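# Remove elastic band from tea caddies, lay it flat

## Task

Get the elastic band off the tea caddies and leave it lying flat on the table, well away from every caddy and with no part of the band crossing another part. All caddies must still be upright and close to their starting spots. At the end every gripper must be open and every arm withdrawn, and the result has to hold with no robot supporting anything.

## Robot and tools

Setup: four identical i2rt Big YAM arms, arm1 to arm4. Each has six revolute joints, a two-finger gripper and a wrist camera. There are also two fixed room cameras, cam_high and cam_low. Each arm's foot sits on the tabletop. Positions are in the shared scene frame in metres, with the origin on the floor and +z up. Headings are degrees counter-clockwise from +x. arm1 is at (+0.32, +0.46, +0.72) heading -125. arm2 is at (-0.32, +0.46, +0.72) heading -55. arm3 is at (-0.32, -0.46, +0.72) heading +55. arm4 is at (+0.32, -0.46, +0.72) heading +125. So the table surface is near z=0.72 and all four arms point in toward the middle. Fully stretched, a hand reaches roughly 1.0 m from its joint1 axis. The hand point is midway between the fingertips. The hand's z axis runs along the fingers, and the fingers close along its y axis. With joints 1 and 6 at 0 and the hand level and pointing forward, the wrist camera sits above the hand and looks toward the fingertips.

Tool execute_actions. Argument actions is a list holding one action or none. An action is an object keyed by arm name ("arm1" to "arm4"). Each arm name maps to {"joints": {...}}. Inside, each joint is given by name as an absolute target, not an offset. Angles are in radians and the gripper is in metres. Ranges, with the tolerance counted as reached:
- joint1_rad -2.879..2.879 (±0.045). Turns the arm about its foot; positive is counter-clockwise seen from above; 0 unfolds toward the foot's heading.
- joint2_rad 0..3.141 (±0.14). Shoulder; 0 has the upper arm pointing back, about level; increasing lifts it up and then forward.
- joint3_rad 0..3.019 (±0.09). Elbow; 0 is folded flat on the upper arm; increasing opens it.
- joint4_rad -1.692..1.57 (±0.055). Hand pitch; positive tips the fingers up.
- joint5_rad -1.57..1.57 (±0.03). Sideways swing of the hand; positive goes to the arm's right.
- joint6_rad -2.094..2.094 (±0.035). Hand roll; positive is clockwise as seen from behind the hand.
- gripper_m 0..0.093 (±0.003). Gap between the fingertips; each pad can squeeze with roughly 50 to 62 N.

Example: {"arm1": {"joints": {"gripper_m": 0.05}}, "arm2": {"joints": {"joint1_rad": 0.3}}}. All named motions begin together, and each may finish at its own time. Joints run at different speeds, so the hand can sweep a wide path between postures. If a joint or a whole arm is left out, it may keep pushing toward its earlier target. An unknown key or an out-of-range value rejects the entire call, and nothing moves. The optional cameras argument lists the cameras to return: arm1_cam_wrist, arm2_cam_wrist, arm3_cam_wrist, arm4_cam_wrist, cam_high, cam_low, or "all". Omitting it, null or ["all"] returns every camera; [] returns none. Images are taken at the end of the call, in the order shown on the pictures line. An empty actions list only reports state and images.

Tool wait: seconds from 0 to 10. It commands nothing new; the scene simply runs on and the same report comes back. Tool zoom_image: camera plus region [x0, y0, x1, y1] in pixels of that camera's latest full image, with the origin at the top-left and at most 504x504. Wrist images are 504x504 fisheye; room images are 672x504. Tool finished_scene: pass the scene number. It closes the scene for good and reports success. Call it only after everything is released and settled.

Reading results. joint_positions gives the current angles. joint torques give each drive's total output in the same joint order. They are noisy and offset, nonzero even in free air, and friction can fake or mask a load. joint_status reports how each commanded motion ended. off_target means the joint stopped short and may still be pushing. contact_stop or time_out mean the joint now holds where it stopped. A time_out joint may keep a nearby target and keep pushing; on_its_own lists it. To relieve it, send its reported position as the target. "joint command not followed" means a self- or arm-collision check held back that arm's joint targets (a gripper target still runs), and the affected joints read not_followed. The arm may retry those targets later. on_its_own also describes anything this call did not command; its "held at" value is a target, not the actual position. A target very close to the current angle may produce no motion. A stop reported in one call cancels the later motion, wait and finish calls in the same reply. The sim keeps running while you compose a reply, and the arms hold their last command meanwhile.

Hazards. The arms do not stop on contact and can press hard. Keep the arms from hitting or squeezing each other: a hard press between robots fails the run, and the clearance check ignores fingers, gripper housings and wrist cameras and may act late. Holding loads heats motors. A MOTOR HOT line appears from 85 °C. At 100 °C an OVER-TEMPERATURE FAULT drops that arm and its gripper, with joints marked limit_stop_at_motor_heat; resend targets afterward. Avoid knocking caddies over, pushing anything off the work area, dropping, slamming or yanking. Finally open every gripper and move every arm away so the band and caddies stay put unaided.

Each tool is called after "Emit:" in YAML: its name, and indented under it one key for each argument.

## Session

Emit:
execute_actions:
  actions: []

Scene clock: 0.00 s.
Joint torques (N m, as the arm reports them, + toward a larger angle): no reading
arm1.joint_positions: joint1_rad=+0.011 joint2_rad=+0.434 joint3_rad=+1.474 joint4_rad=-1.532 joint5_rad=+0.014 joint6_rad=+0.016 gripper_m=+0.094
arm1.joint_status: not commanded
arm1.hand: x=+0.2534 y=+0.3703 z=+1.3765 quat_wxyz=(-0.239, -0.763, -0.387, +0.459) (m; scene frame)
arm2.joint_positions: joint1_rad=+0.007 joint2_rad=+0.429 joint3_rad=+1.469 joint4_rad=-1.544 joint5_rad=-0.012 joint6_rad=+0.016 gripper_m=+0.095
arm2.joint_status: not commanded
arm2.hand: x=-0.2461 y=+0.3735 z=+1.3491 quat_wxyz=(-0.457, -0.389, -0.768, +0.226) (m; scene frame)
arm3.joint_positions: joint1_rad=+0.010 joint2_rad=+0.424 joint3_rad=+1.478 joint4_rad=-1.536 joint5_rad=+0.005 joint6_rad=-0.008 gripper_m=+0.095
arm3.joint_status: not commanded
arm3.hand: x=-0.2545 y=-0.3681 z=+1.3493 quat_wxyz=(-0.462, +0.394, -0.760, -0.232) (m; scene frame)
arm4.joint_positions: joint1_rad=+0.011 joint2_rad=+0.422 joint3_rad=+1.481 joint4_rad=-1.534 joint5_rad=-0.010 joint6_rad=+0.010 gripper_m=+0.095
arm4.joint_status: not commanded
arm4.hand: x=+0.2526 y=-0.3765 z=+1.3841 quat_wxyz=(-0.241, +0.756, -0.394, -0.464) (m; scene frame)
pictures: arm1_cam_wrist, arm2_cam_wrist, arm3_cam_wrist, arm4_cam_wrist, cam_high, cam_low
Images, in order (width x height): arm1_cam_wrist 504x504, arm2_cam_wrist 504x504, arm3_cam_wrist 504x504, arm4_cam_wrist 504x504, cam_high 672x504, cam_low 672x504.

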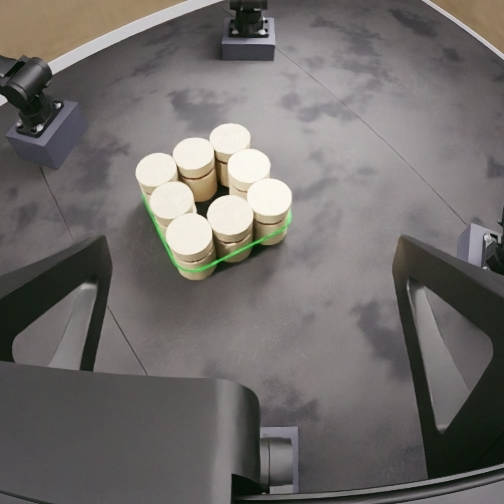

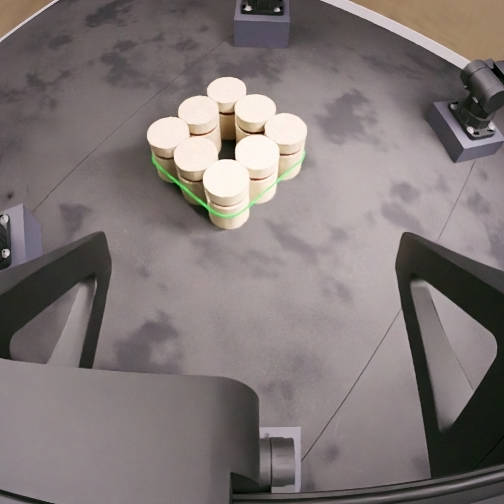

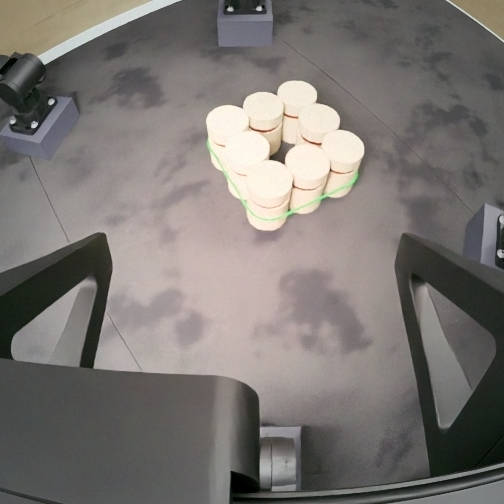

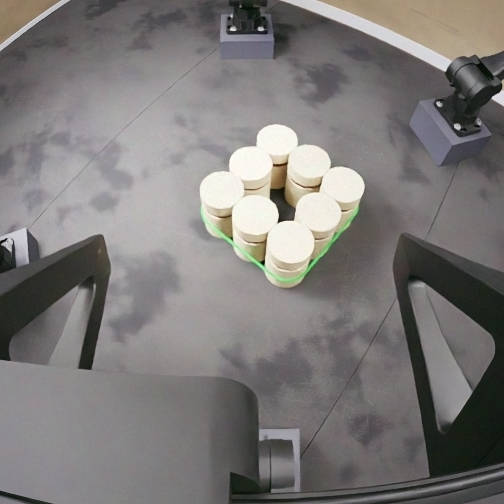

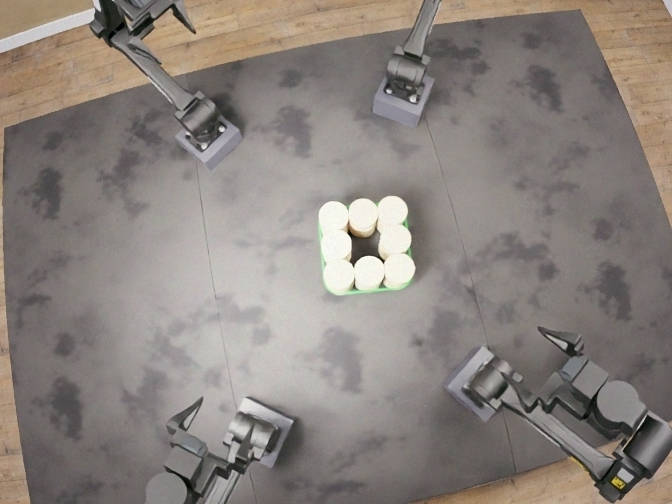

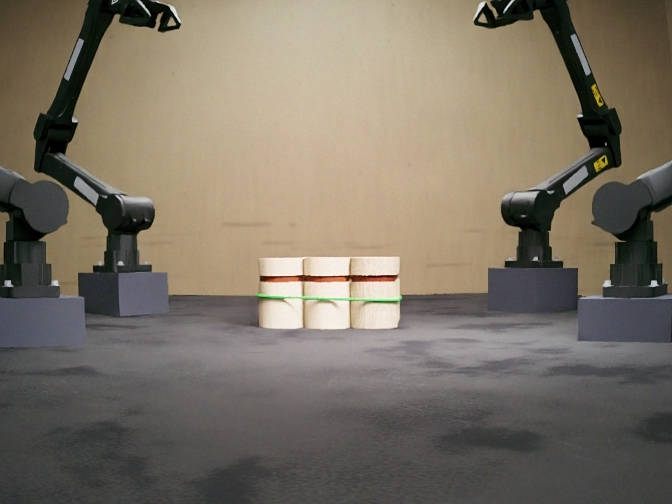

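Emit:
execute_actions:
  actions:
    - {"arm1":{"joints":{"joint1_rad":0.662,"joint2_rad":1.72,"joint3_rad":1.13,"joint4_rad":-1.14,"joint5_rad":0.678,"joint6_rad":0.29,"gripper_m":0.028}},"arm2":{"joints":{"joint1_rad":0.485,"joint2_rad":1.58,"joint3_rad":1.0,"joint4_rad":-0.72,"joint5_rad":0.661,"joint6_rad":-0.39,"gripper_m":0.028}},"arm3":{"joints":{"joint1_rad":0.321,"joint2_rad":1.64,"joint3_rad":1.14,"joint4_rad":-0.93,"joint5_rad":0.69,"joint6_rad":-0.19,"gripper_m":0.028}},"arm4":{"joints":{"joint1_rad":0.278,"joint2_rad":1.25,"joint3_rad":0.57,"joint4_rad":-0.46,"joint5_rad":0.586,"joint6_rad":-0.665,"gripper_m":0.028}}}
  cameras: ["cam_high"]

Emit:
execute_actions:
  actions:
    - {"arm1":{"joints":{"joint2_rad":1.92,"joint4_rad":-0.93}},"arm2":{"joints":{"joint2_rad":1.79,"joint4_rad":-0.5}},"arm3":{"joints":{"joint2_rad":1.83,"joint4_rad":-0.72}},"arm4":{"joints":{"joint2_rad":1.545,"joint4_rad":-0.155}}}

Scene clock: 20.90 s.
Joint torques (N m, as the arm reports them, + toward a larger angle): arm1=[ -0.76 -12.37   8.49   0.06   0.48   0.11] | arm2=[-0.3  -9.39  9.54  0.98  0.65 -0.02] | arm3=[  0.57 -14.64   9.63   1.48   0.72   0.  ] | arm4=[-0.75 -4.82  6.44  1.19  0.26 -0.02]
arm1.joint_positions: joint1_rad=+0.666 joint2_rad=+1.724 joint3_rad=+1.123 joint4_rad=-1.149 joint5_rad=+0.676 joint6_rad=+0.280 gripper_m=+0.028
arm1.joint_status: all done
arm1.hand: x=+0.2331 y=+0.0314 z=+0.8886 quat_wxyz=(+0.259, -0.719, -0.605, +0.223) (m; scene frame)
arm2.joint_positions: joint1_rad=+0.486 joint2_rad=+1.569 joint3_rad=+0.989 joint4_rad=-0.732 joint5_rad=+0.658 joint6_rad=-0.382 gripper_m=+0.028
arm2.joint_status: all done
arm2.hand: x=+0.0496 y=+0.1628 z=+0.8850 quat_wxyz=(+0.022, -0.075, -0.935, +0.347) (m; scene frame)
arm3.joint_positions: joint1_rad=+0.310 joint2_rad=+1.641 joint3_rad=+1.128 joint4_rad=-0.949 joint5_rad=+0.687 joint6_rad=-0.180 gripper_m=+0.028
arm3.joint_status: all done
arm3.hand: x=-0.0678 y=-0.0466 z=+0.8924 quat_wxyz=(-0.215, +0.603, -0.721, +0.265) (m; scene frame)
arm4.joint_positions: joint1_rad=+0.275 joint2_rad=+1.243 joint3_rad=+0.574 joint4_rad=-0.475 joint5_rad=+0.583 joint6_rad=-0.657 gripper_m=+0.028
arm4.joint_status: all done
arm4.hand: x=+0.1096 y=-0.1602 z=+0.8935 quat_wxyz=(-0.352, +0.933, -0.080, +0.021) (m; scene frame)
pictures: cam_high
Images, in order (width x height): cam_high 672x504.

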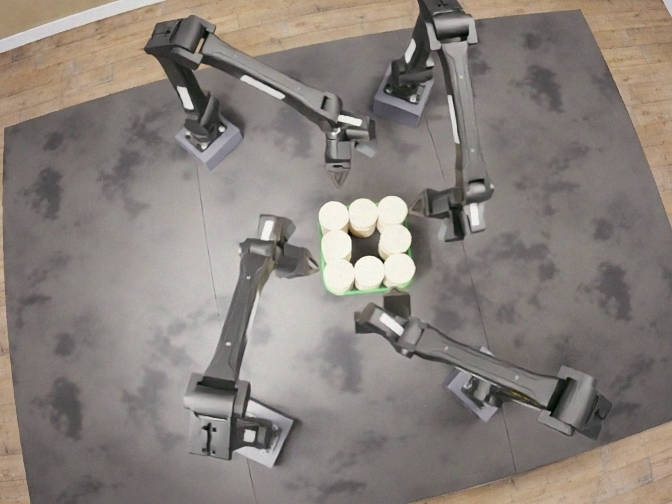

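Scene clock: 22.00 s.
Joint torques (N m, as the arm reports them, + toward a larger angle): arm1=[ -0.61 -13.82   7.57   0.14   0.43   0.11] | arm2=[ -0.7  -12.1    8.36   0.81   0.6    0.01] | arm3=[  0.43 -18.11   8.68   1.47   0.66   0.  ] | arm4=[-0.68 -7.68  4.78  1.27  0.23 -0.06]
arm1.joint_positions: joint1_rad=+0.666 joint2_rad=+1.936 joint3_rad=+1.120 joint4_rad=-0.940 joint5_rad=+0.677 joint6_rad=+0.281 gripper_m=+0.028
arm1.joint_status: all done
arm1.hand: x=+0.2335 y=+0.0112 z=+0.7922 quat_wxyz=(+0.262, -0.718, -0.605, +0.222) (m; scene frame)
arm2.joint_positions: joint1_rad=+0.486 joint2_rad=+1.792 joint3_rad=+0.989 joint4_rad=-0.511 joint5_rad=+0.659 joint6_rad=-0.382 gripper_m=+0.028
arm2.joint_status: all done
arm2.hand: x=+0.0735 y=+0.1498 z=+0.7951 quat_wxyz=(+0.023, -0.074, -0.935, +0.347) (m; scene frame)
arm3.joint_positions: joint1_rad=+0.310 joint2_rad=+1.844 joint3_rad=+1.125 joint4_rad=-0.738 joint5_rad=+0.688 joint6_rad=-0.180 gripper_m=+0.028
arm3.joint_status: all done
arm3.hand: x=-0.0585 y=-0.0196 z=+0.8018 quat_wxyz=(-0.217, +0.602, -0.721, +0.264) (m; scene frame)
arm4.joint_positions: joint1_rad=+0.275 joint2_rad=+1.548 joint3_rad=+0.574 joint4_rad=-0.170 joint5_rad=+0.584 joint6_rad=-0.658 gripper_m=+0.028
arm4.joint_status: all done
arm4.hand: x=+0.0858 y=-0.1387 z=+0.8141 quat_wxyz=(-0.352, +0.932, -0.079, +0.021) (m; scene frame)
pictures: arm1_cam_wrist, arm2_cam_wrist, arm3_cam_wrist, arm4_cam_wrist, cam_high, cam_low
Images, in order (width x height): arm1_cam_wrist 504x504, arm2_cam_wrist 504x504, arm3_cam_wrist 504x504, arm4_cam_wrist 504x504, cam_high 672x504, cam_low 672x504.

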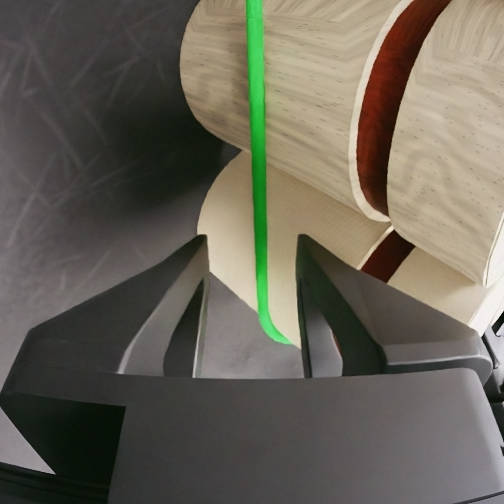

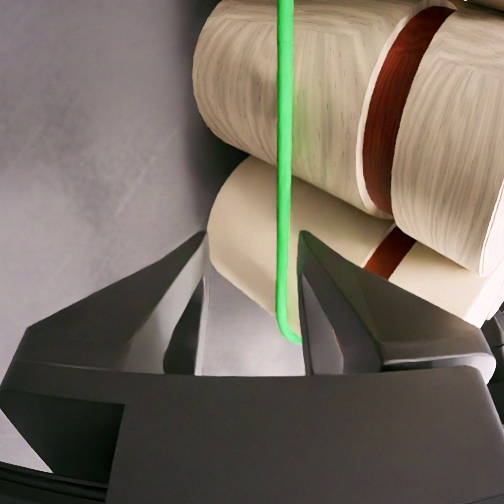

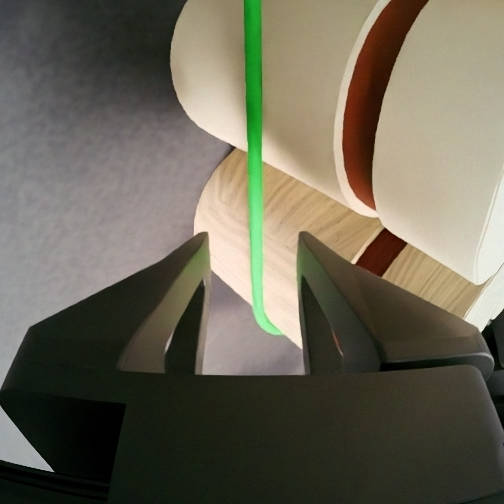

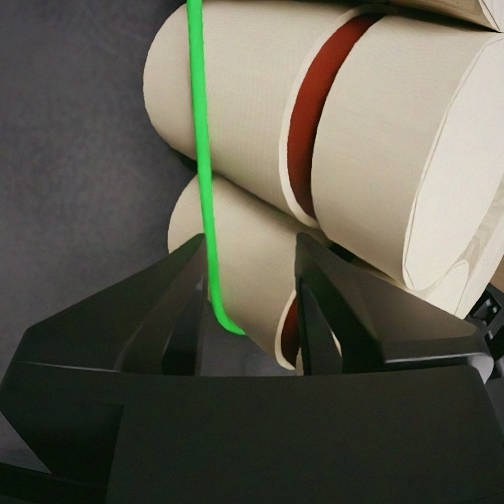

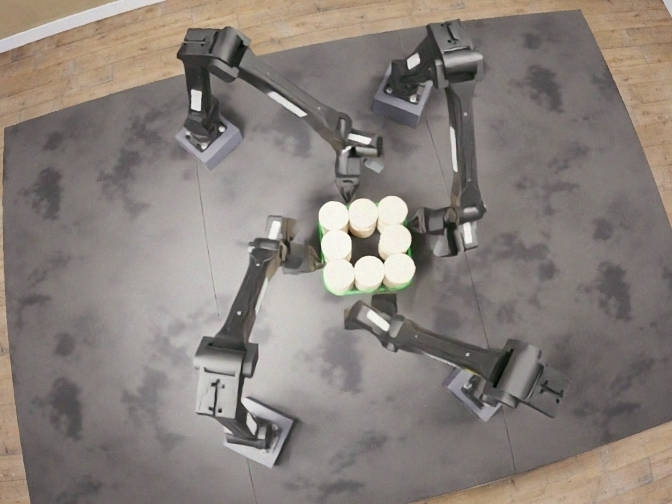

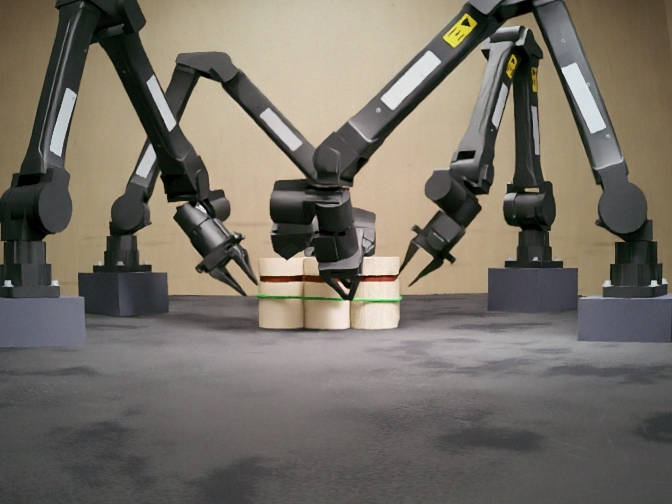

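Emit:
execute_actions:
  actions:
    - {"arm1":{"joints":{"joint1_rad":0.613,"joint2_rad":1.995,"joint4_rad":-0.895,"gripper_m":0.024}},"arm2":{"joints":{"joint1_rad":0.43,"joint2_rad":1.84,"joint4_rad":-0.425}},"arm3":{"joints":{"joint1_rad":0.262,"joint2_rad":1.905,"joint4_rad":-0.645,"gripper_m":0.024}},"arm4":{"joints":{"joint1_rad":0.218,"joint2_rad":1.69,"joint4_rad":-0.04}}}

Scene clock: 31.43 s.
Joint torques (N m, as the arm reports them, + toward a larger angle): arm1=[ -0.53 -12.57   7.09   0.02   0.51   0.1 ] | arm2=[-0.73 -9.97  8.2   1.44  0.53 -0.09] | arm3=[ -1.56 -16.43   8.41   1.71   0.64   0.  ] | arm4=[-1.59 -7.82  3.73  1.15  0.26 -0.06]
arm1.joint_positions: joint1_rad=+0.618 joint2_rad=+1.985 joint3_rad=+1.120 joint4_rad=-0.903 joint5_rad=+0.675 joint6_rad=+0.281 gripper_m=+0.024
arm1.joint_status: all done
arm1.hand: x=+0.2125 y=+0.0160 z=+0.7701 quat_wxyz=(+0.270, -0.731, -0.589, +0.212) (m; scene frame)
arm2.joint_positions: joint1_rad=+0.430 joint2_rad=+1.812 joint3_rad=+0.989 joint4_rad=-0.443 joint5_rad=+0.660 joint6_rad=-0.382 gripper_m=+0.028
arm2.joint_status: all done
arm2.hand: x=+0.0648 y=+0.1223 z=+0.7899 quat_wxyz=(+0.012, -0.108, -0.928, +0.355) (m; scene frame)
arm3.joint_positions: joint1_rad=+0.273 joint2_rad=+1.897 joint3_rad=+1.125 joint4_rad=-0.667 joint5_rad=+0.688 joint6_rad=-0.180 gripper_m=+0.024
arm3.joint_status: all done
arm3.hand: x=-0.0395 y=-0.0225 z=+0.7775 quat_wxyz=(-0.219, +0.586, -0.734, +0.264) (m; scene frame)
arm4.joint_positions: joint1_rad=+0.226 joint2_rad=+1.691 joint3_rad=+0.574 joint4_rad=-0.055 joint5_rad=+0.583 joint6_rad=-0.658 gripper_m=+0.028
arm4.joint_status: all done
arm4.hand: x=+0.1016 y=-0.1266 z=+0.7721 quat_wxyz=(-0.343, +0.933, -0.098, +0.040) (m; scene frame)
pictures: arm1_cam_wrist, arm2_cam_wrist, arm3_cam_wrist, arm4_cam_wrist, cam_high, cam_low
Images, in order (width x height): arm1_cam_wrist 504x504, arm2_cam_wrist 504x504, arm3_cam_wrist 504x504, arm4_cam_wrist 504x504, cam_high 672x504, cam_low 672x504.

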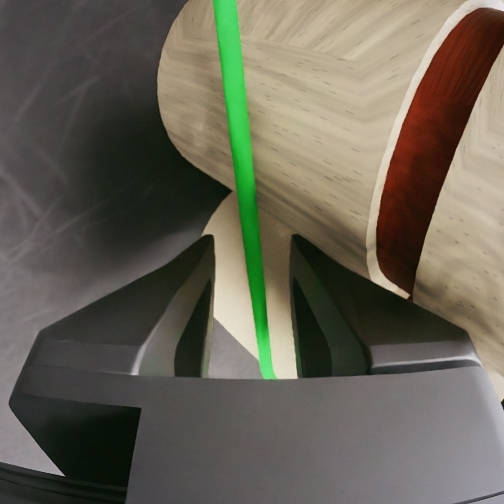

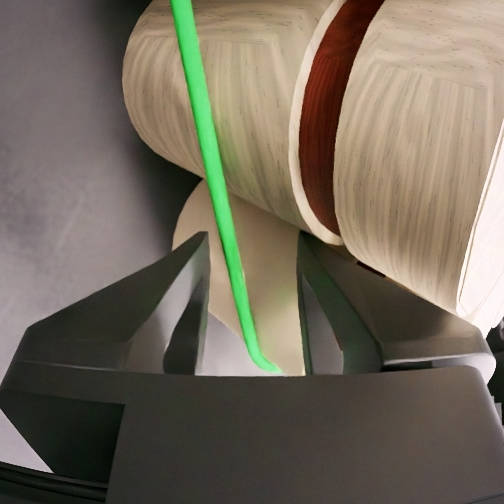

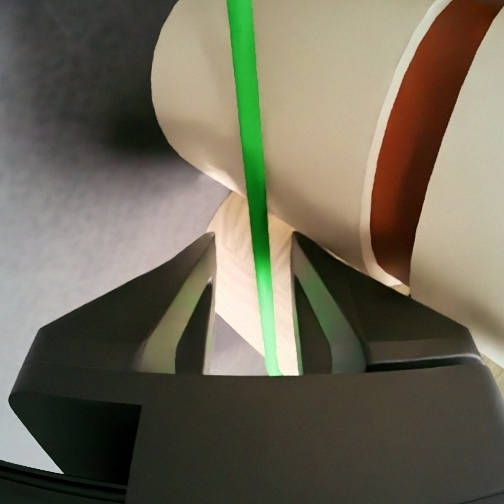

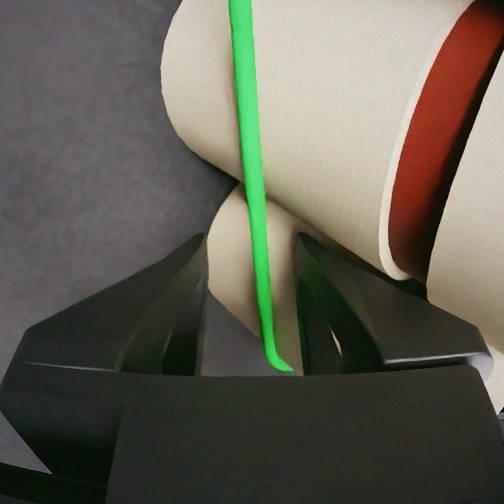

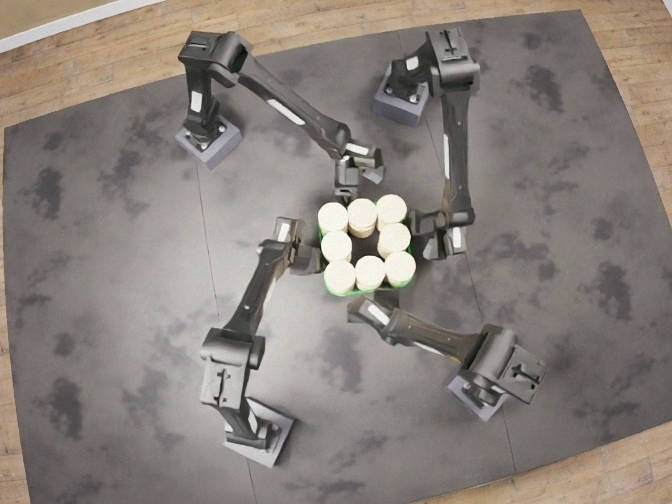

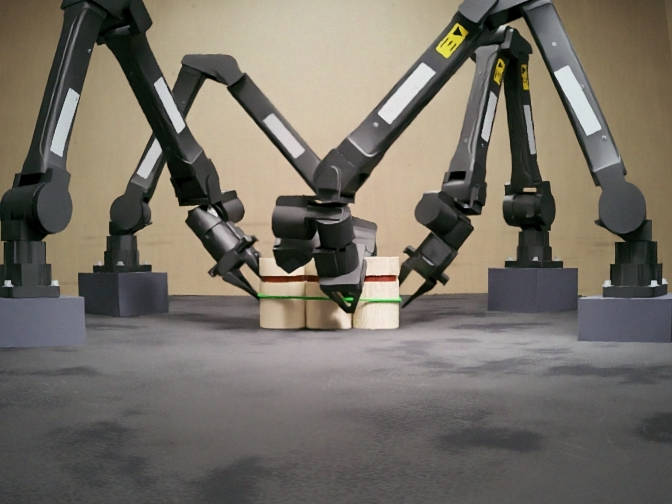

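Emit:
execute_actions:
  actions:
    - {"arm1":{"joints":{"gripper_m":0}},"arm2":{"joints":{"joint2_rad":1.878,"joint4_rad":-0.385}},"arm3":{"joints":{"joint1_rad":0.273,"gripper_m":0}},"arm4":{"joints":{"joint1_rad":0.205,"joint2_rad":1.735,"joint4_rad":0.015,"gripper_m":0.02}}}
  cameras: []

Emit:
execute_actions:
  actions:
    - {"arm2":{"joints":{"gripper_m":0}},"arm4":{"joints":{"gripper_m":0}}}

Scene clock: 38.70 s.
Joint torques (N m, as the arm reports them, + toward a larger angle): arm1=[ -0.8  -12.69   7.05   0.03   0.48   0.1 ] | arm2=[ -0.23 -10.98   7.82   1.11   0.52  -0.04] | arm3=[ -0.38 -16.02   8.44   1.61   0.63   0.  ] | arm4=[-1.92 -7.23  3.45  1.2   0.27 -0.06]
arm1.joint_positions: joint1_rad=+0.618 joint2_rad=+1.985 joint3_rad=+1.120 joint4_rad=-0.903 joint5_rad=+0.675 joint6_rad=+0.281 gripper_m=+0.002
arm1.joint_status: all done
arm1.hand: x=+0.2124 y=+0.0160 z=+0.7702 quat_wxyz=(+0.270, -0.731, -0.589, +0.212) (m; scene frame)
arm2.joint_positions: joint1_rad=+0.430 joint2_rad=+1.854 joint3_rad=+0.989 joint4_rad=-0.399 joint5_rad=+0.660 joint6_rad=-0.382 gripper_m=+0.028
arm2.joint_status: all done
arm2.hand: x=+0.0673 y=+0.1207 z=+0.7724 quat_wxyz=(+0.012, -0.109, -0.928, +0.356) (m; scene frame)
arm3.joint_positions: joint1_rad=+0.273 joint2_rad=+1.897 joint3_rad=+1.125 joint4_rad=-0.665 joint5_rad=+0.689 joint6_rad=-0.180 gripper_m=+0.003
arm3.joint_status: gripper_m off_target (ended at +0.003, target +0.000); the others done
arm3.hand: x=-0.0393 y=-0.0221 z=+0.7776 quat_wxyz=(-0.220, +0.586, -0.734, +0.264) (m; scene frame)
arm4.joint_positions: joint1_rad=+0.217 joint2_rad=+1.722 joint3_rad=+0.574 joint4_rad=+0.001 joint5_rad=+0.583 joint6_rad=-0.658 gripper_m=+0.020
arm4.joint_status: all done
arm4.hand: x=+0.1008 y=-0.1208 z=+0.7656 quat_wxyz=(-0.350, +0.930, -0.106, +0.032) (m; scene frame)
pictures: none
No camera images: the call's "cameras" was empty. Leave "cameras" out to get every camera's image.

Scene clock: 39.23 s.
Joint torques (N m, as the arm reports them, + toward a larger angle): arm1=[ -0.87 -12.56   7.09   0.01   0.48   0.1 ] | arm2=[ -0.53 -10.05   8.05   0.99   0.53   0.03] | arm3=[ -0.48 -16.28   8.48   1.6    0.62   0.  ] | arm4=[-1.59 -7.05  3.49  1.15  0.24 -0.05]
arm1.joint_positions: joint1_rad=+0.618 joint2_rad=+1.985 joint3_rad=+1.120 joint4_rad=-0.903 joint5_rad=+0.675 joint6_rad=+0.281 gripper_m=+0.002
arm1.joint_status: not commanded
arm1.hand: x=+0.2124 y=+0.0160 z=+0.7702 quat_wxyz=(+0.270, -0.731, -0.589, +0.212) (m; scene frame)
arm2.joint_positions: joint1_rad=+0.430 joint2_rad=+1.854 joint3_rad=+0.989 joint4_rad=-0.398 joint5_rad=+0.660 joint6_rad=-0.383 gripper_m=+0.003
arm2.joint_status: all done
arm2.hand: x=+0.0675 y=+0.1206 z=+0.7724 quat_wxyz=(+0.011, -0.109, -0.928, +0.356) (m; scene frame)
arm3.joint_positions: joint1_rad=+0.273 joint2_rad=+1.897 joint3_rad=+1.125 joint4_rad=-0.665 joint5_rad=+0.689 joint6_rad=-0.181 gripper_m=+0.003
arm3.joint_status: not commanded
arm3.hand: x=-0.0393 y=-0.0221 z=+0.7776 quat_wxyz=(-0.220, +0.586, -0.734, +0.264) (m; scene frame)
arm4.joint_positions: joint1_rad=+0.214 joint2_rad=+1.722 joint3_rad=+0.574 joint4_rad=+0.002 joint5_rad=+0.584 joint6_rad=-0.659 gripper_m=+0.002
arm4.joint_status: all done
arm4.hand: x=+0.1016 y=-0.1199 z=+0.7657 quat_wxyz=(-0.350, +0.930, -0.107, +0.033) (m; scene frame)
pictures: arm1_cam_wrist, arm2_cam_wrist, arm3_cam_wrist, arm4_cam_wrist, cam_high, cam_low
Images, in order (width x height): arm1_cam_wrist 504x504, arm2_cam_wrist 504x504, arm3_cam_wrist 504x504, arm4_cam_wrist 504x504, cam_high 672x504, cam_low 672x504.

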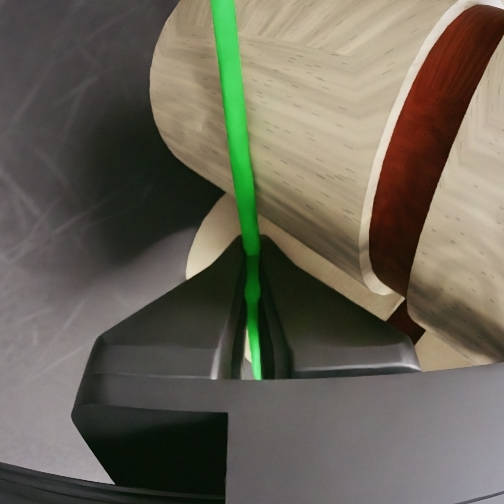

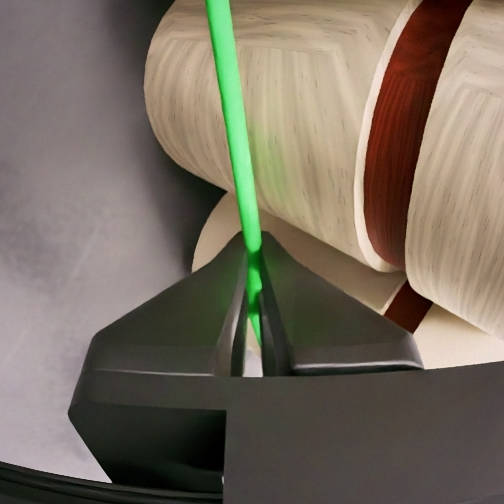

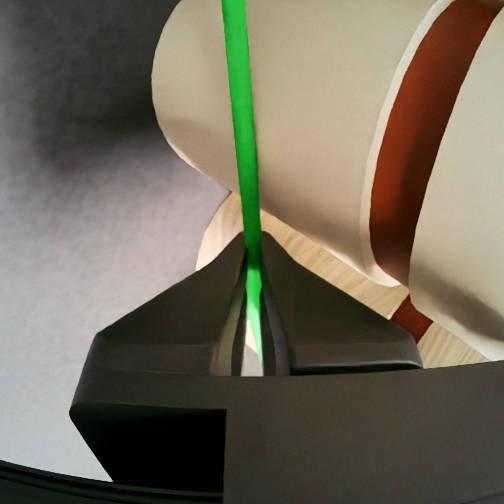

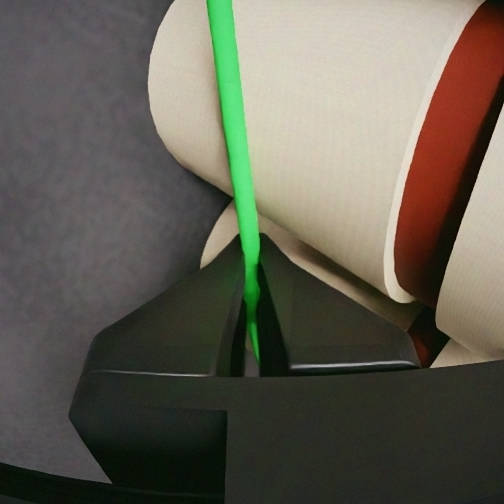

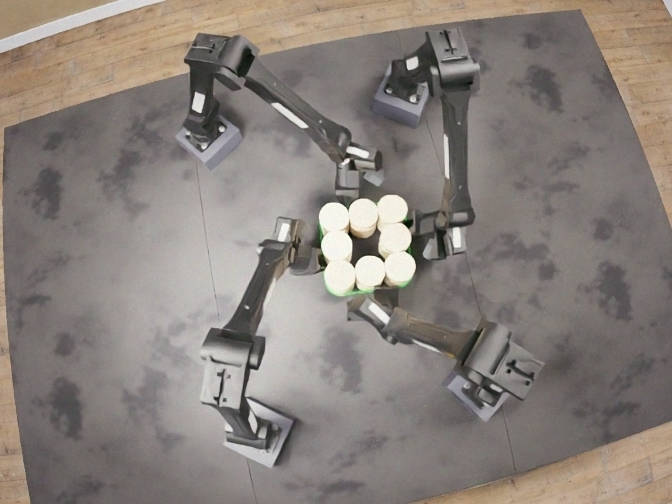

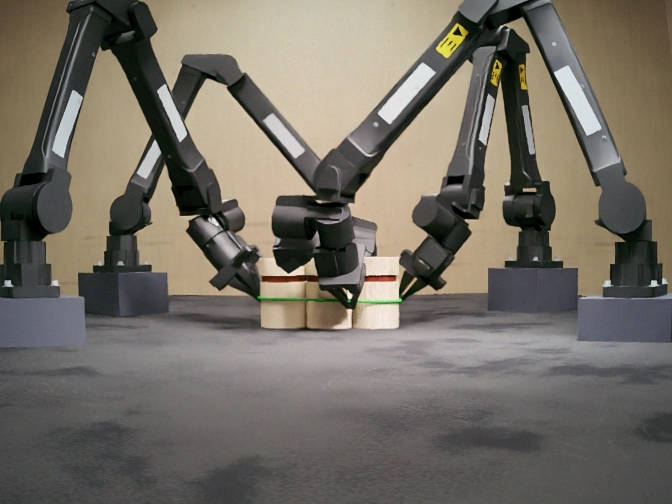

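Emit:
execute_actions:
  actions:
    - {"arm1":{"joints":{"joint1_rad":0.685,"joint2_rad":1.89,"joint3_rad":0.965,"joint4_rad":-0.85}},"arm2":{"joints":{"joint1_rad":0.445,"joint2_rad":1.75,"joint3_rad":0.84,"joint4_rad":-0.36}},"arm3":{"joints":{"joint1_rad":0.305,"joint2_rad":1.795,"joint3_rad":0.985,"joint4_rad":-0.63}},"arm4":{"joints":{"joint1_rad":0.184,"joint2_rad":1.63,"joint3_rad":0.435,"joint4_rad":0.03}}}
  cameras: ["cam_high"]

Emit:
execute_actions:
  actions:
    - {"arm1":{"joints":{"joint1_rad":0.725,"joint2_rad":1.785,"joint3_rad":0.77,"joint4_rad":-0.79}},"arm2":{"joints":{"joint1_rad":0.37,"joint2_rad":1.657,"joint3_rad":0.69,"joint4_rad":-0.33}},"arm3":{"joints":{"joint1_rad":0.27,"joint2_rad":1.69,"joint3_rad":0.81,"joint4_rad":-0.59}},"arm4":{"joints":{"joint1_rad":0.04,"joint2_rad":1.547,"joint3_rad":0.34,"joint4_rad":0.02}}}

Scene clock: 59.57 s.
Joint torques (N m, as the arm reports them, + toward a larger angle): arm1=[ -0.05 -13.33   4.44  -0.61   0.06   0.1 ] | arm2=[  0.4  -12.7    5.34   0.26   0.37   0.06] | arm3=[  1.66 -17.37   5.69   0.77   0.45   0.05] | arm4=[-1.1  -7.13  2.1   0.16  0.14  0.  ]
arm1.joint_positions: joint1_rad=+0.679 joint2_rad=+1.902 joint3_rad=+0.979 joint4_rad=-0.843 joint5_rad=+0.687 joint6_rad=+0.281 gripper_m=+0.002
arm1.joint_status: all done
arm1.hand: x=+0.2354 y=+0.0541 z=+0.7736 quat_wxyz=(+0.266, -0.711, -0.610, +0.225) (m; scene frame)
arm2.joint_positions: joint1_rad=+0.435 joint2_rad=+1.761 joint3_rad=+0.854 joint4_rad=-0.356 joint5_rad=+0.665 joint6_rad=-0.387 gripper_m=+0.003
arm2.joint_status: all done
arm2.hand: x=+0.0294 y=+0.1439 z=+0.7774 quat_wxyz=(+0.012, -0.105, -0.928, +0.358) (m; scene frame)
arm3.joint_positions: joint1_rad=+0.283 joint2_rad=+1.815 joint3_rad=+0.997 joint4_rad=-0.630 joint5_rad=+0.693 joint6_rad=-0.185 gripper_m=+0.003
arm3.joint_status: all done
arm3.hand: x=-0.0578 y=-0.0595 z=+0.7802 quat_wxyz=(-0.218, +0.592, -0.729, +0.267) (m; scene frame)
arm4.joint_positions: joint1_rad=+0.186 joint2_rad=+1.633 joint3_rad=+0.459 joint4_rad=+0.039 joint5_rad=+0.587 joint6_rad=-0.664 gripper_m=+0.002
arm4.joint_status: all done
arm4.hand: x=+0.1398 y=-0.1423 z=+0.7726 quat_wxyz=(-0.354, +0.927, -0.119, +0.035) (m; scene frame)
pictures: cam_high
Images, in order (width x height): cam_high 672x504.

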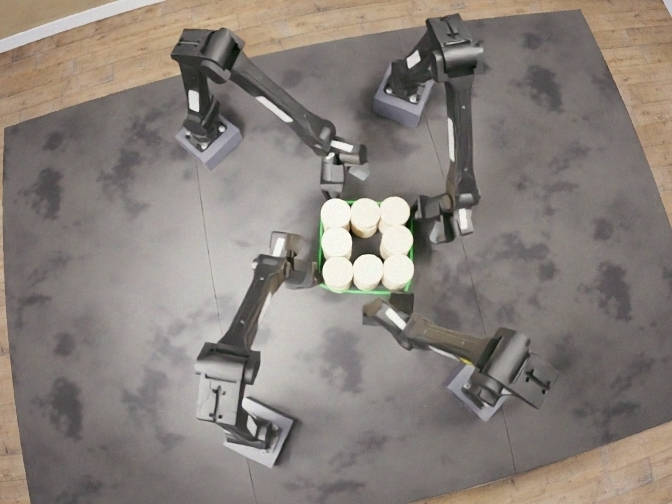

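Scene clock: 60.50 s.
Joint torques (N m, as the arm reports them, + toward a larger angle): arm1=[ 2.88 -8.63  2.04 -1.42 -0.84  0.1 ] | arm2=[ 0.18 -8.51  1.97 -0.98  0.43  0.1 ] | arm3=[  0.46 -13.03   2.1   -0.2   -0.11   0.12] | arm4=[-2.6  -5.02 -0.77 -1.05  0.65  0.06]
arm1.joint_positions: joint1_rad=+0.689 joint2_rad=+1.774 joint3_rad=+0.809 joint4_rad=-0.762 joint5_rad=+0.711 joint6_rad=+0.281 gripper_m=+0.002
arm1.joint_status: all done
arm1.hand: x=+0.2327 y=+0.1019 z=+0.7863 quat_wxyz=(+0.257, -0.710, -0.608, +0.247) (m; scene frame)
arm2.joint_positions: joint1_rad=+0.364 joint2_rad=+1.648 joint3_rad=+0.749 joint4_rad=-0.294 joint5_rad=+0.662 joint6_rad=-0.393 gripper_m=+0.003
arm2.joint_status: all done
arm2.hand: x=-0.0145 y=+0.1342 z=+0.7978 quat_wxyz=(-0.005, -0.145, -0.918, +0.370) (m; scene frame)
arm3.joint_positions: joint1_rad=+0.260 joint2_rad=+1.687 joint3_rad=+0.864 joint4_rad=-0.563 joint5_rad=+0.705 joint6_rad=-0.191 gripper_m=+0.003
arm3.joint_status: all done
arm3.hand: x=-0.0598 y=-0.0990 z=+0.7994 quat_wxyz=(-0.241, +0.575, -0.737, +0.261) (m; scene frame)
arm4.joint_positions: joint1_rad=+0.061 joint2_rad=+1.530 joint3_rad=+0.407 joint4_rad=+0.061 joint5_rad=+0.571 joint6_rad=-0.671 gripper_m=+0.002
arm4.joint_status: all done
arm4.hand: x=+0.1827 y=-0.1288 z=+0.7944 quat_wxyz=(-0.369, +0.911, -0.181, +0.026) (m; scene frame)
pictures: arm1_cam_wrist, arm2_cam_wrist, arm3_cam_wrist, arm4_cam_wrist, cam_high, cam_low
Images, in order (width x height): arm1_cam_wrist 504x504, arm2_cam_wrist 504x504, arm3_cam_wrist 504x504, arm4_cam_wrist 504x504, cam_high 672x504, cam_low 672x504.

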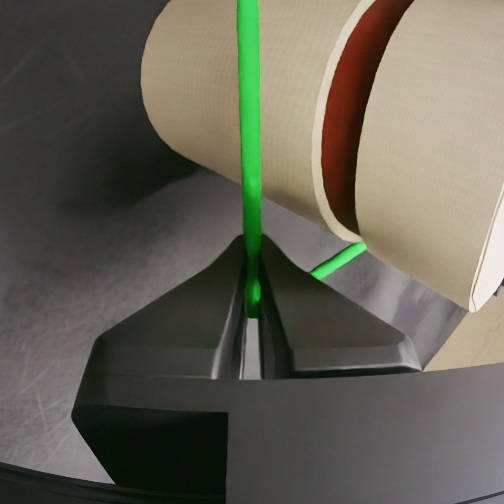

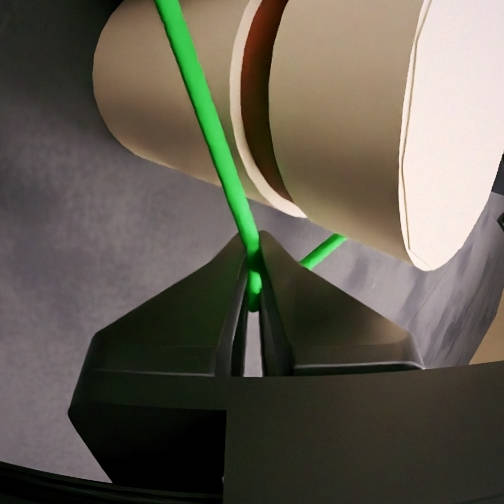

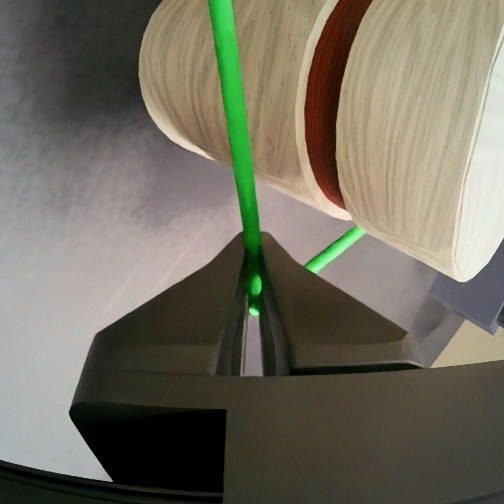

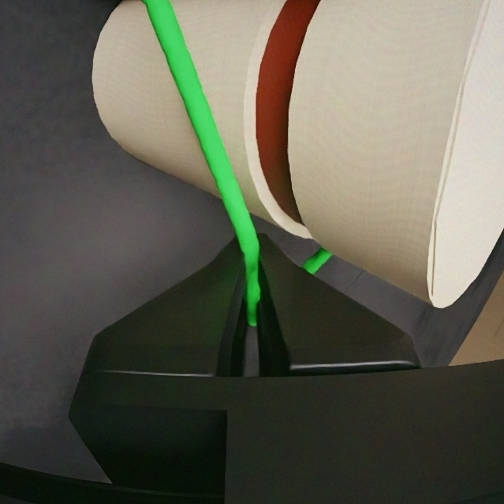

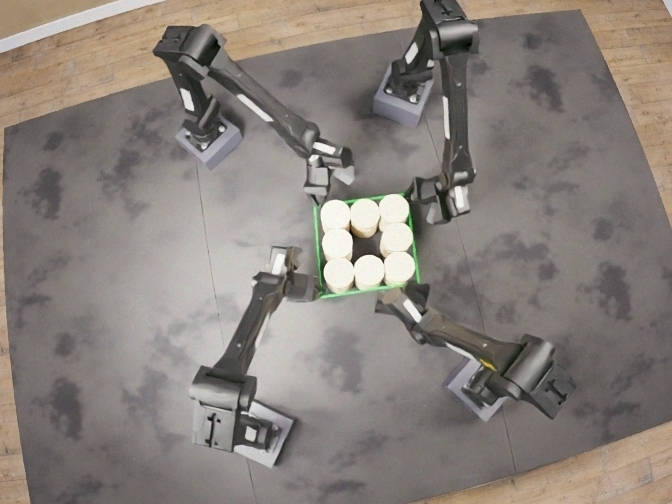

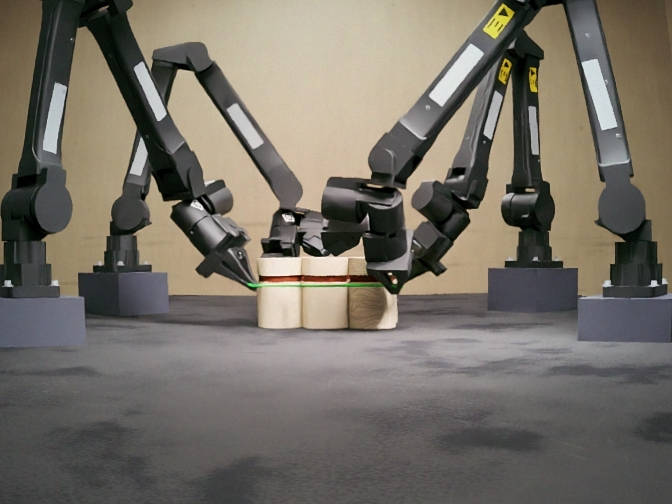

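Emit:
execute_actions:
  actions:
    - {"arm1":{"joints":{"joint1_rad":0.76,"joint2_rad":1.755,"joint3_rad":0.72}},"arm2":{"joints":{"joint1_rad":0.41,"joint2_rad":1.62,"joint3_rad":0.61,"joint4_rad":-0.37}},"arm3":{"joints":{"joint1_rad":0.30,"joint2_rad":1.66,"joint3_rad":0.75}},"arm4":{"joints":{"joint1_rad":0.055,"joint2_rad":1.49,"joint3_rad":0.25,"joint4_rad":-0.03}}}

Scene clock: 71.90 s.
Joint torques (N m, as the arm reports them, + toward a larger angle): arm1=[ 3.27 -8.84  1.04 -1.85 -1.22  0.1 ] | arm2=[ 0.2  -8.11 -0.16 -2.41  0.38  0.19] | arm3=[  2.38 -12.96   0.18  -0.84  -0.11   0.15] | arm4=[-1.85 -4.19 -3.71 -2.63  0.73  0.12]
arm1.joint_positions: joint1_rad=+0.720 joint2_rad=+1.751 joint3_rad=+0.769 joint4_rad=-0.751 joint5_rad=+0.722 joint6_rad=+0.281 gripper_m=+0.002
arm1.joint_status: all done
arm1.hand: x=+0.2410 y=+0.1139 z=+0.7872 quat_wxyz=(+0.258, -0.698, -0.618, +0.253) (m; scene frame)
arm2.joint_positions: joint1_rad=+0.399 joint2_rad=+1.615 joint3_rad=+0.690 joint4_rad=-0.296 joint5_rad=+0.664 joint6_rad=-0.397 gripper_m=+0.003
arm2.joint_status: joint4_rad time_out (moved -0.002 of -0.076); the others done
arm2.on_its_own: joint4_rad reads -0.296 and still pushes toward -0.370 since a time_out
arm2.hand: x=-0.0256 y=+0.1583 z=+0.7924 quat_wxyz=(+0.002, -0.123, -0.923, +0.365) (m; scene frame)
arm3.joint_positions: joint1_rad=+0.269 joint2_rad=+1.662 joint3_rad=+0.824 joint4_rad=-0.547 joint5_rad=+0.705 joint6_rad=-0.195 gripper_m=+0.003
arm3.joint_status: all done
arm3.hand: x=-0.0678 y=-0.1090 z=+0.7982 quat_wxyz=(-0.242, +0.579, -0.734, +0.260) (m; scene frame)
arm4.joint_positions: joint1_rad=+0.067 joint2_rad=+1.469 joint3_rad=+0.358 joint4_rad=+0.049 joint5_rad=+0.568 joint6_rad=-0.676 gripper_m=+0.002
arm4.joint_status: joint3_rad time_out (moved -0.049 of -0.157); joint4_rad time_out (moved -0.012 of -0.091); the others done
arm4.on_its_own: joint3_rad reads +0.358 and still pushes toward +0.250 since a time_out; joint4_rad reads +0.049 and still pushes toward -0.030 since a time_out
arm4.hand: x=+0.1921 y=-0.1449 z=+0.7985 quat_wxyz=(-0.368, +0.913, -0.177, +0.025) (m; scene frame)
pictures: arm1_cam_wrist, arm2_cam_wrist, arm3_cam_wrist, arm4_cam_wrist, cam_high, cam_low
Images, in order (width x height): arm1_cam_wrist 504x504, arm2_cam_wrist 504x504, arm3_cam_wrist 504x504, arm4_cam_wrist 504x504, cam_high 672x504, cam_low 672x504.

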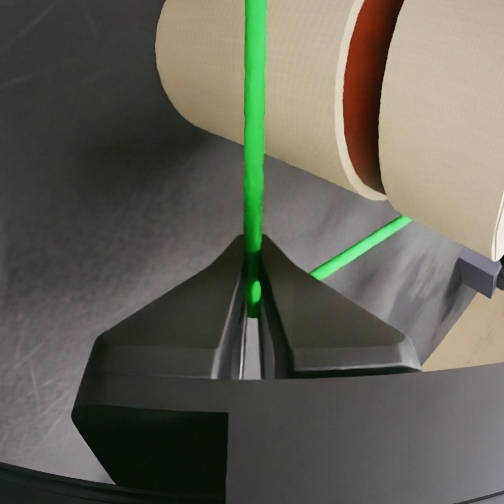

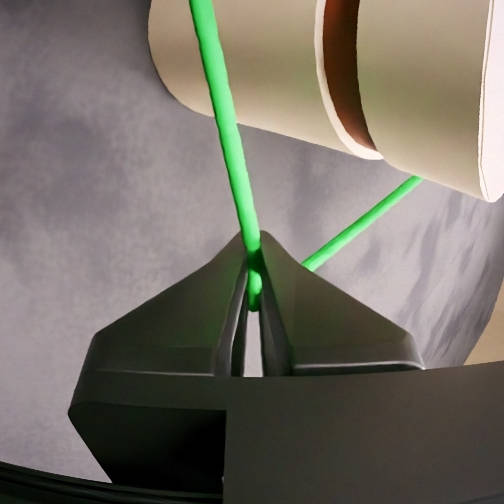

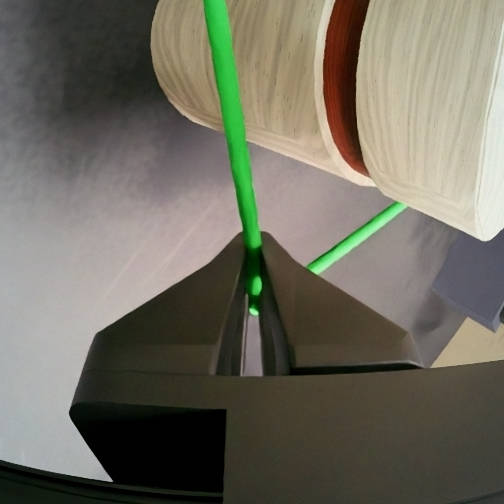

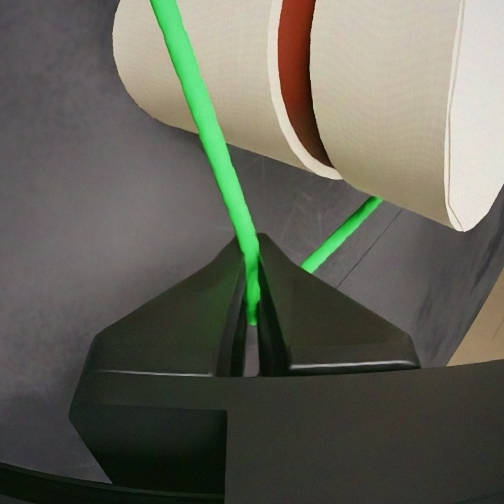

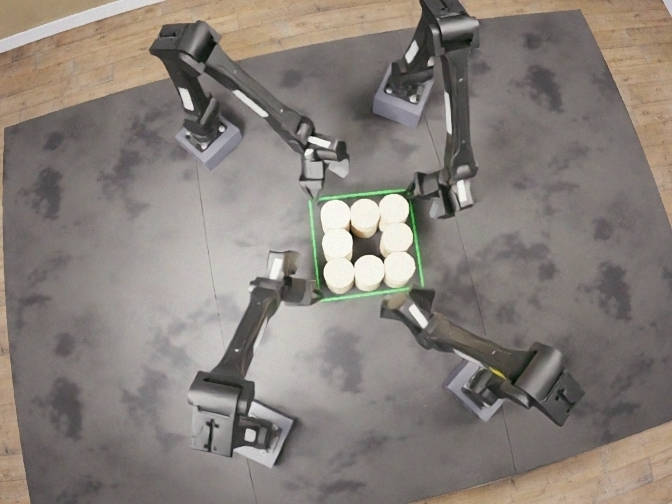

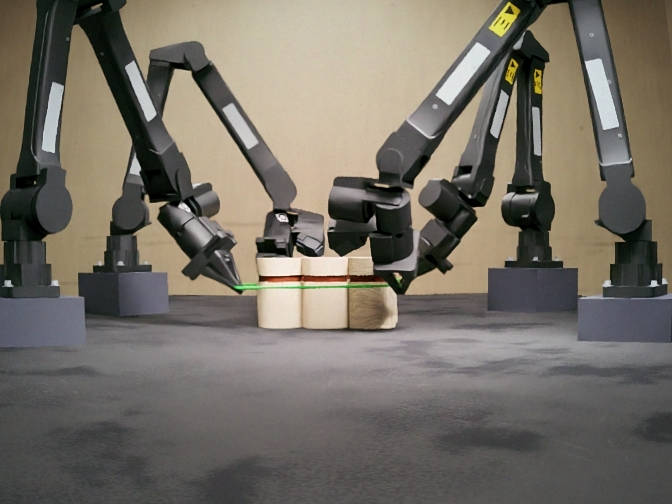

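Emit:
execute_actions:
  actions:
    - {"arm1":{"joints":{"joint1_rad":0.77,"joint2_rad":1.52,"joint3_rad":0.795,"joint4_rad":-1.1}},"arm2":{"joints":{"joint2_rad":1.39,"joint3_rad":0.72,"joint4_rad":-0.69}},"arm3":{"joints":{"joint1_rad":0.315,"joint2_rad":1.475,"joint3_rad":0.845,"joint4_rad":-0.885}},"arm4":{"joints":{"joint2_rad":1.1,"joint3_rad":0.345,"joint4_rad":-0.5}}}
  cameras: ["cam_high","cam_low"]

Scene clock: 82.43 s.
Joint torques (N m, as the arm reports them, + toward a larger angle): arm1=[ 3.96 -6.69  4.41 -3.4  -1.17  0.11] | arm2=[ 0.37 -6.44  4.07 -2.96  0.36  0.2 ] | arm3=[  3.22 -10.68   3.91  -2.95  -0.25   0.16] | arm4=[-1.98 -2.66  1.54 -3.56  0.75  0.13]
arm1.joint_positions: joint1_rad=+0.722 joint2_rad=+1.506 joint3_rad=+0.830 joint4_rad=-1.024 joint5_rad=+0.720 joint6_rad=+0.281 gripper_m=+0.002
arm1.joint_status: joint1_rad time_out (moved +0.002 of +0.050); joint4_rad time_out (moved -0.272 of -0.349); the others done
arm1.on_its_own: joint1_rad reads +0.722 and still pushes toward +0.770 since a time_out; joint4_rad reads -1.024 and still pushes toward -1.100 since a time_out
arm1.hand: x=+0.2425 y=+0.1136 z=+0.8866 quat_wxyz=(+0.245, -0.702, -0.616, +0.262) (m; scene frame)
arm2.joint_positions: joint1_rad=+0.399 joint2_rad=+1.379 joint3_rad=+0.776 joint4_rad=-0.606 joint5_rad=+0.664 joint6_rad=-0.397 gripper_m=+0.003
arm2.joint_status: joint4_rad time_out (moved -0.310 of -0.394); the others done
arm2.on_its_own: joint4_rad reads -0.606 and still pushes toward -0.690 since a time_out
arm2.hand: x=-0.0272 y=+0.1606 z=+0.8915 quat_wxyz=(-0.003, -0.125, -0.922, +0.367) (m; scene frame)
arm3.joint_positions: joint1_rad=+0.275 joint2_rad=+1.468 joint3_rad=+0.897 joint4_rad=-0.789 joint5_rad=+0.708 joint6_rad=-0.196 gripper_m=+0.003
arm3.joint_status: joint4_rad time_out (moved -0.242 of -0.338); the others done
arm3.on_its_own: joint4_rad reads -0.789 and still pushes toward -0.885 since a time_out
arm3.hand: x=-0.0707 y=-0.1097 z=+0.8898 quat_wxyz=(-0.253, +0.578, -0.733, +0.254) (m; scene frame)
arm4.joint_positions: joint1_rad=+0.069 joint2_rad=+1.087 joint3_rad=+0.419 joint4_rad=-0.400 joint5_rad=+0.568 joint6_rad=-0.678 gripper_m=+0.002
arm4.joint_status: joint4_rad time_out (moved -0.449 of -0.549); the others done
arm4.on_its_own: joint4_rad reads -0.400 and still pushes toward -0.500 since a time_out
arm4.hand: x=+0.2004 y=-0.1585 z=+0.8869 quat_wxyz=(-0.366, +0.914, -0.174, +0.027) (m; scene frame)
pictures: cam_high, cam_low
Images, in order (width x height): cam_high 672x504, cam_low 672x504.

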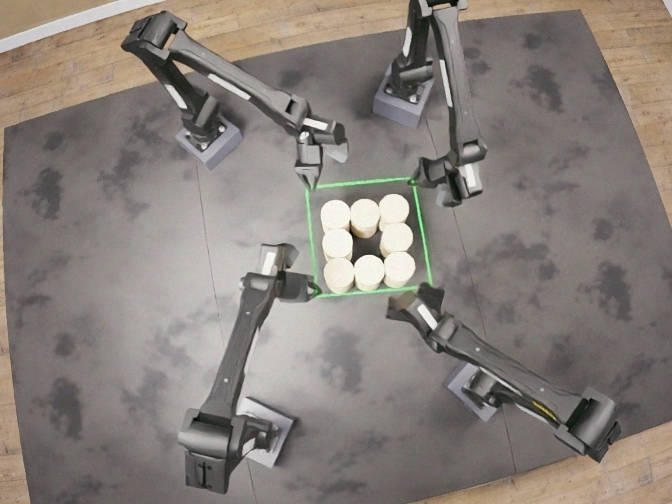

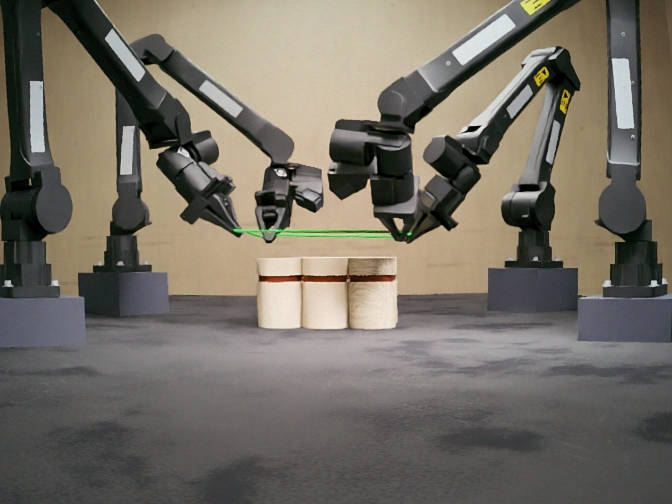

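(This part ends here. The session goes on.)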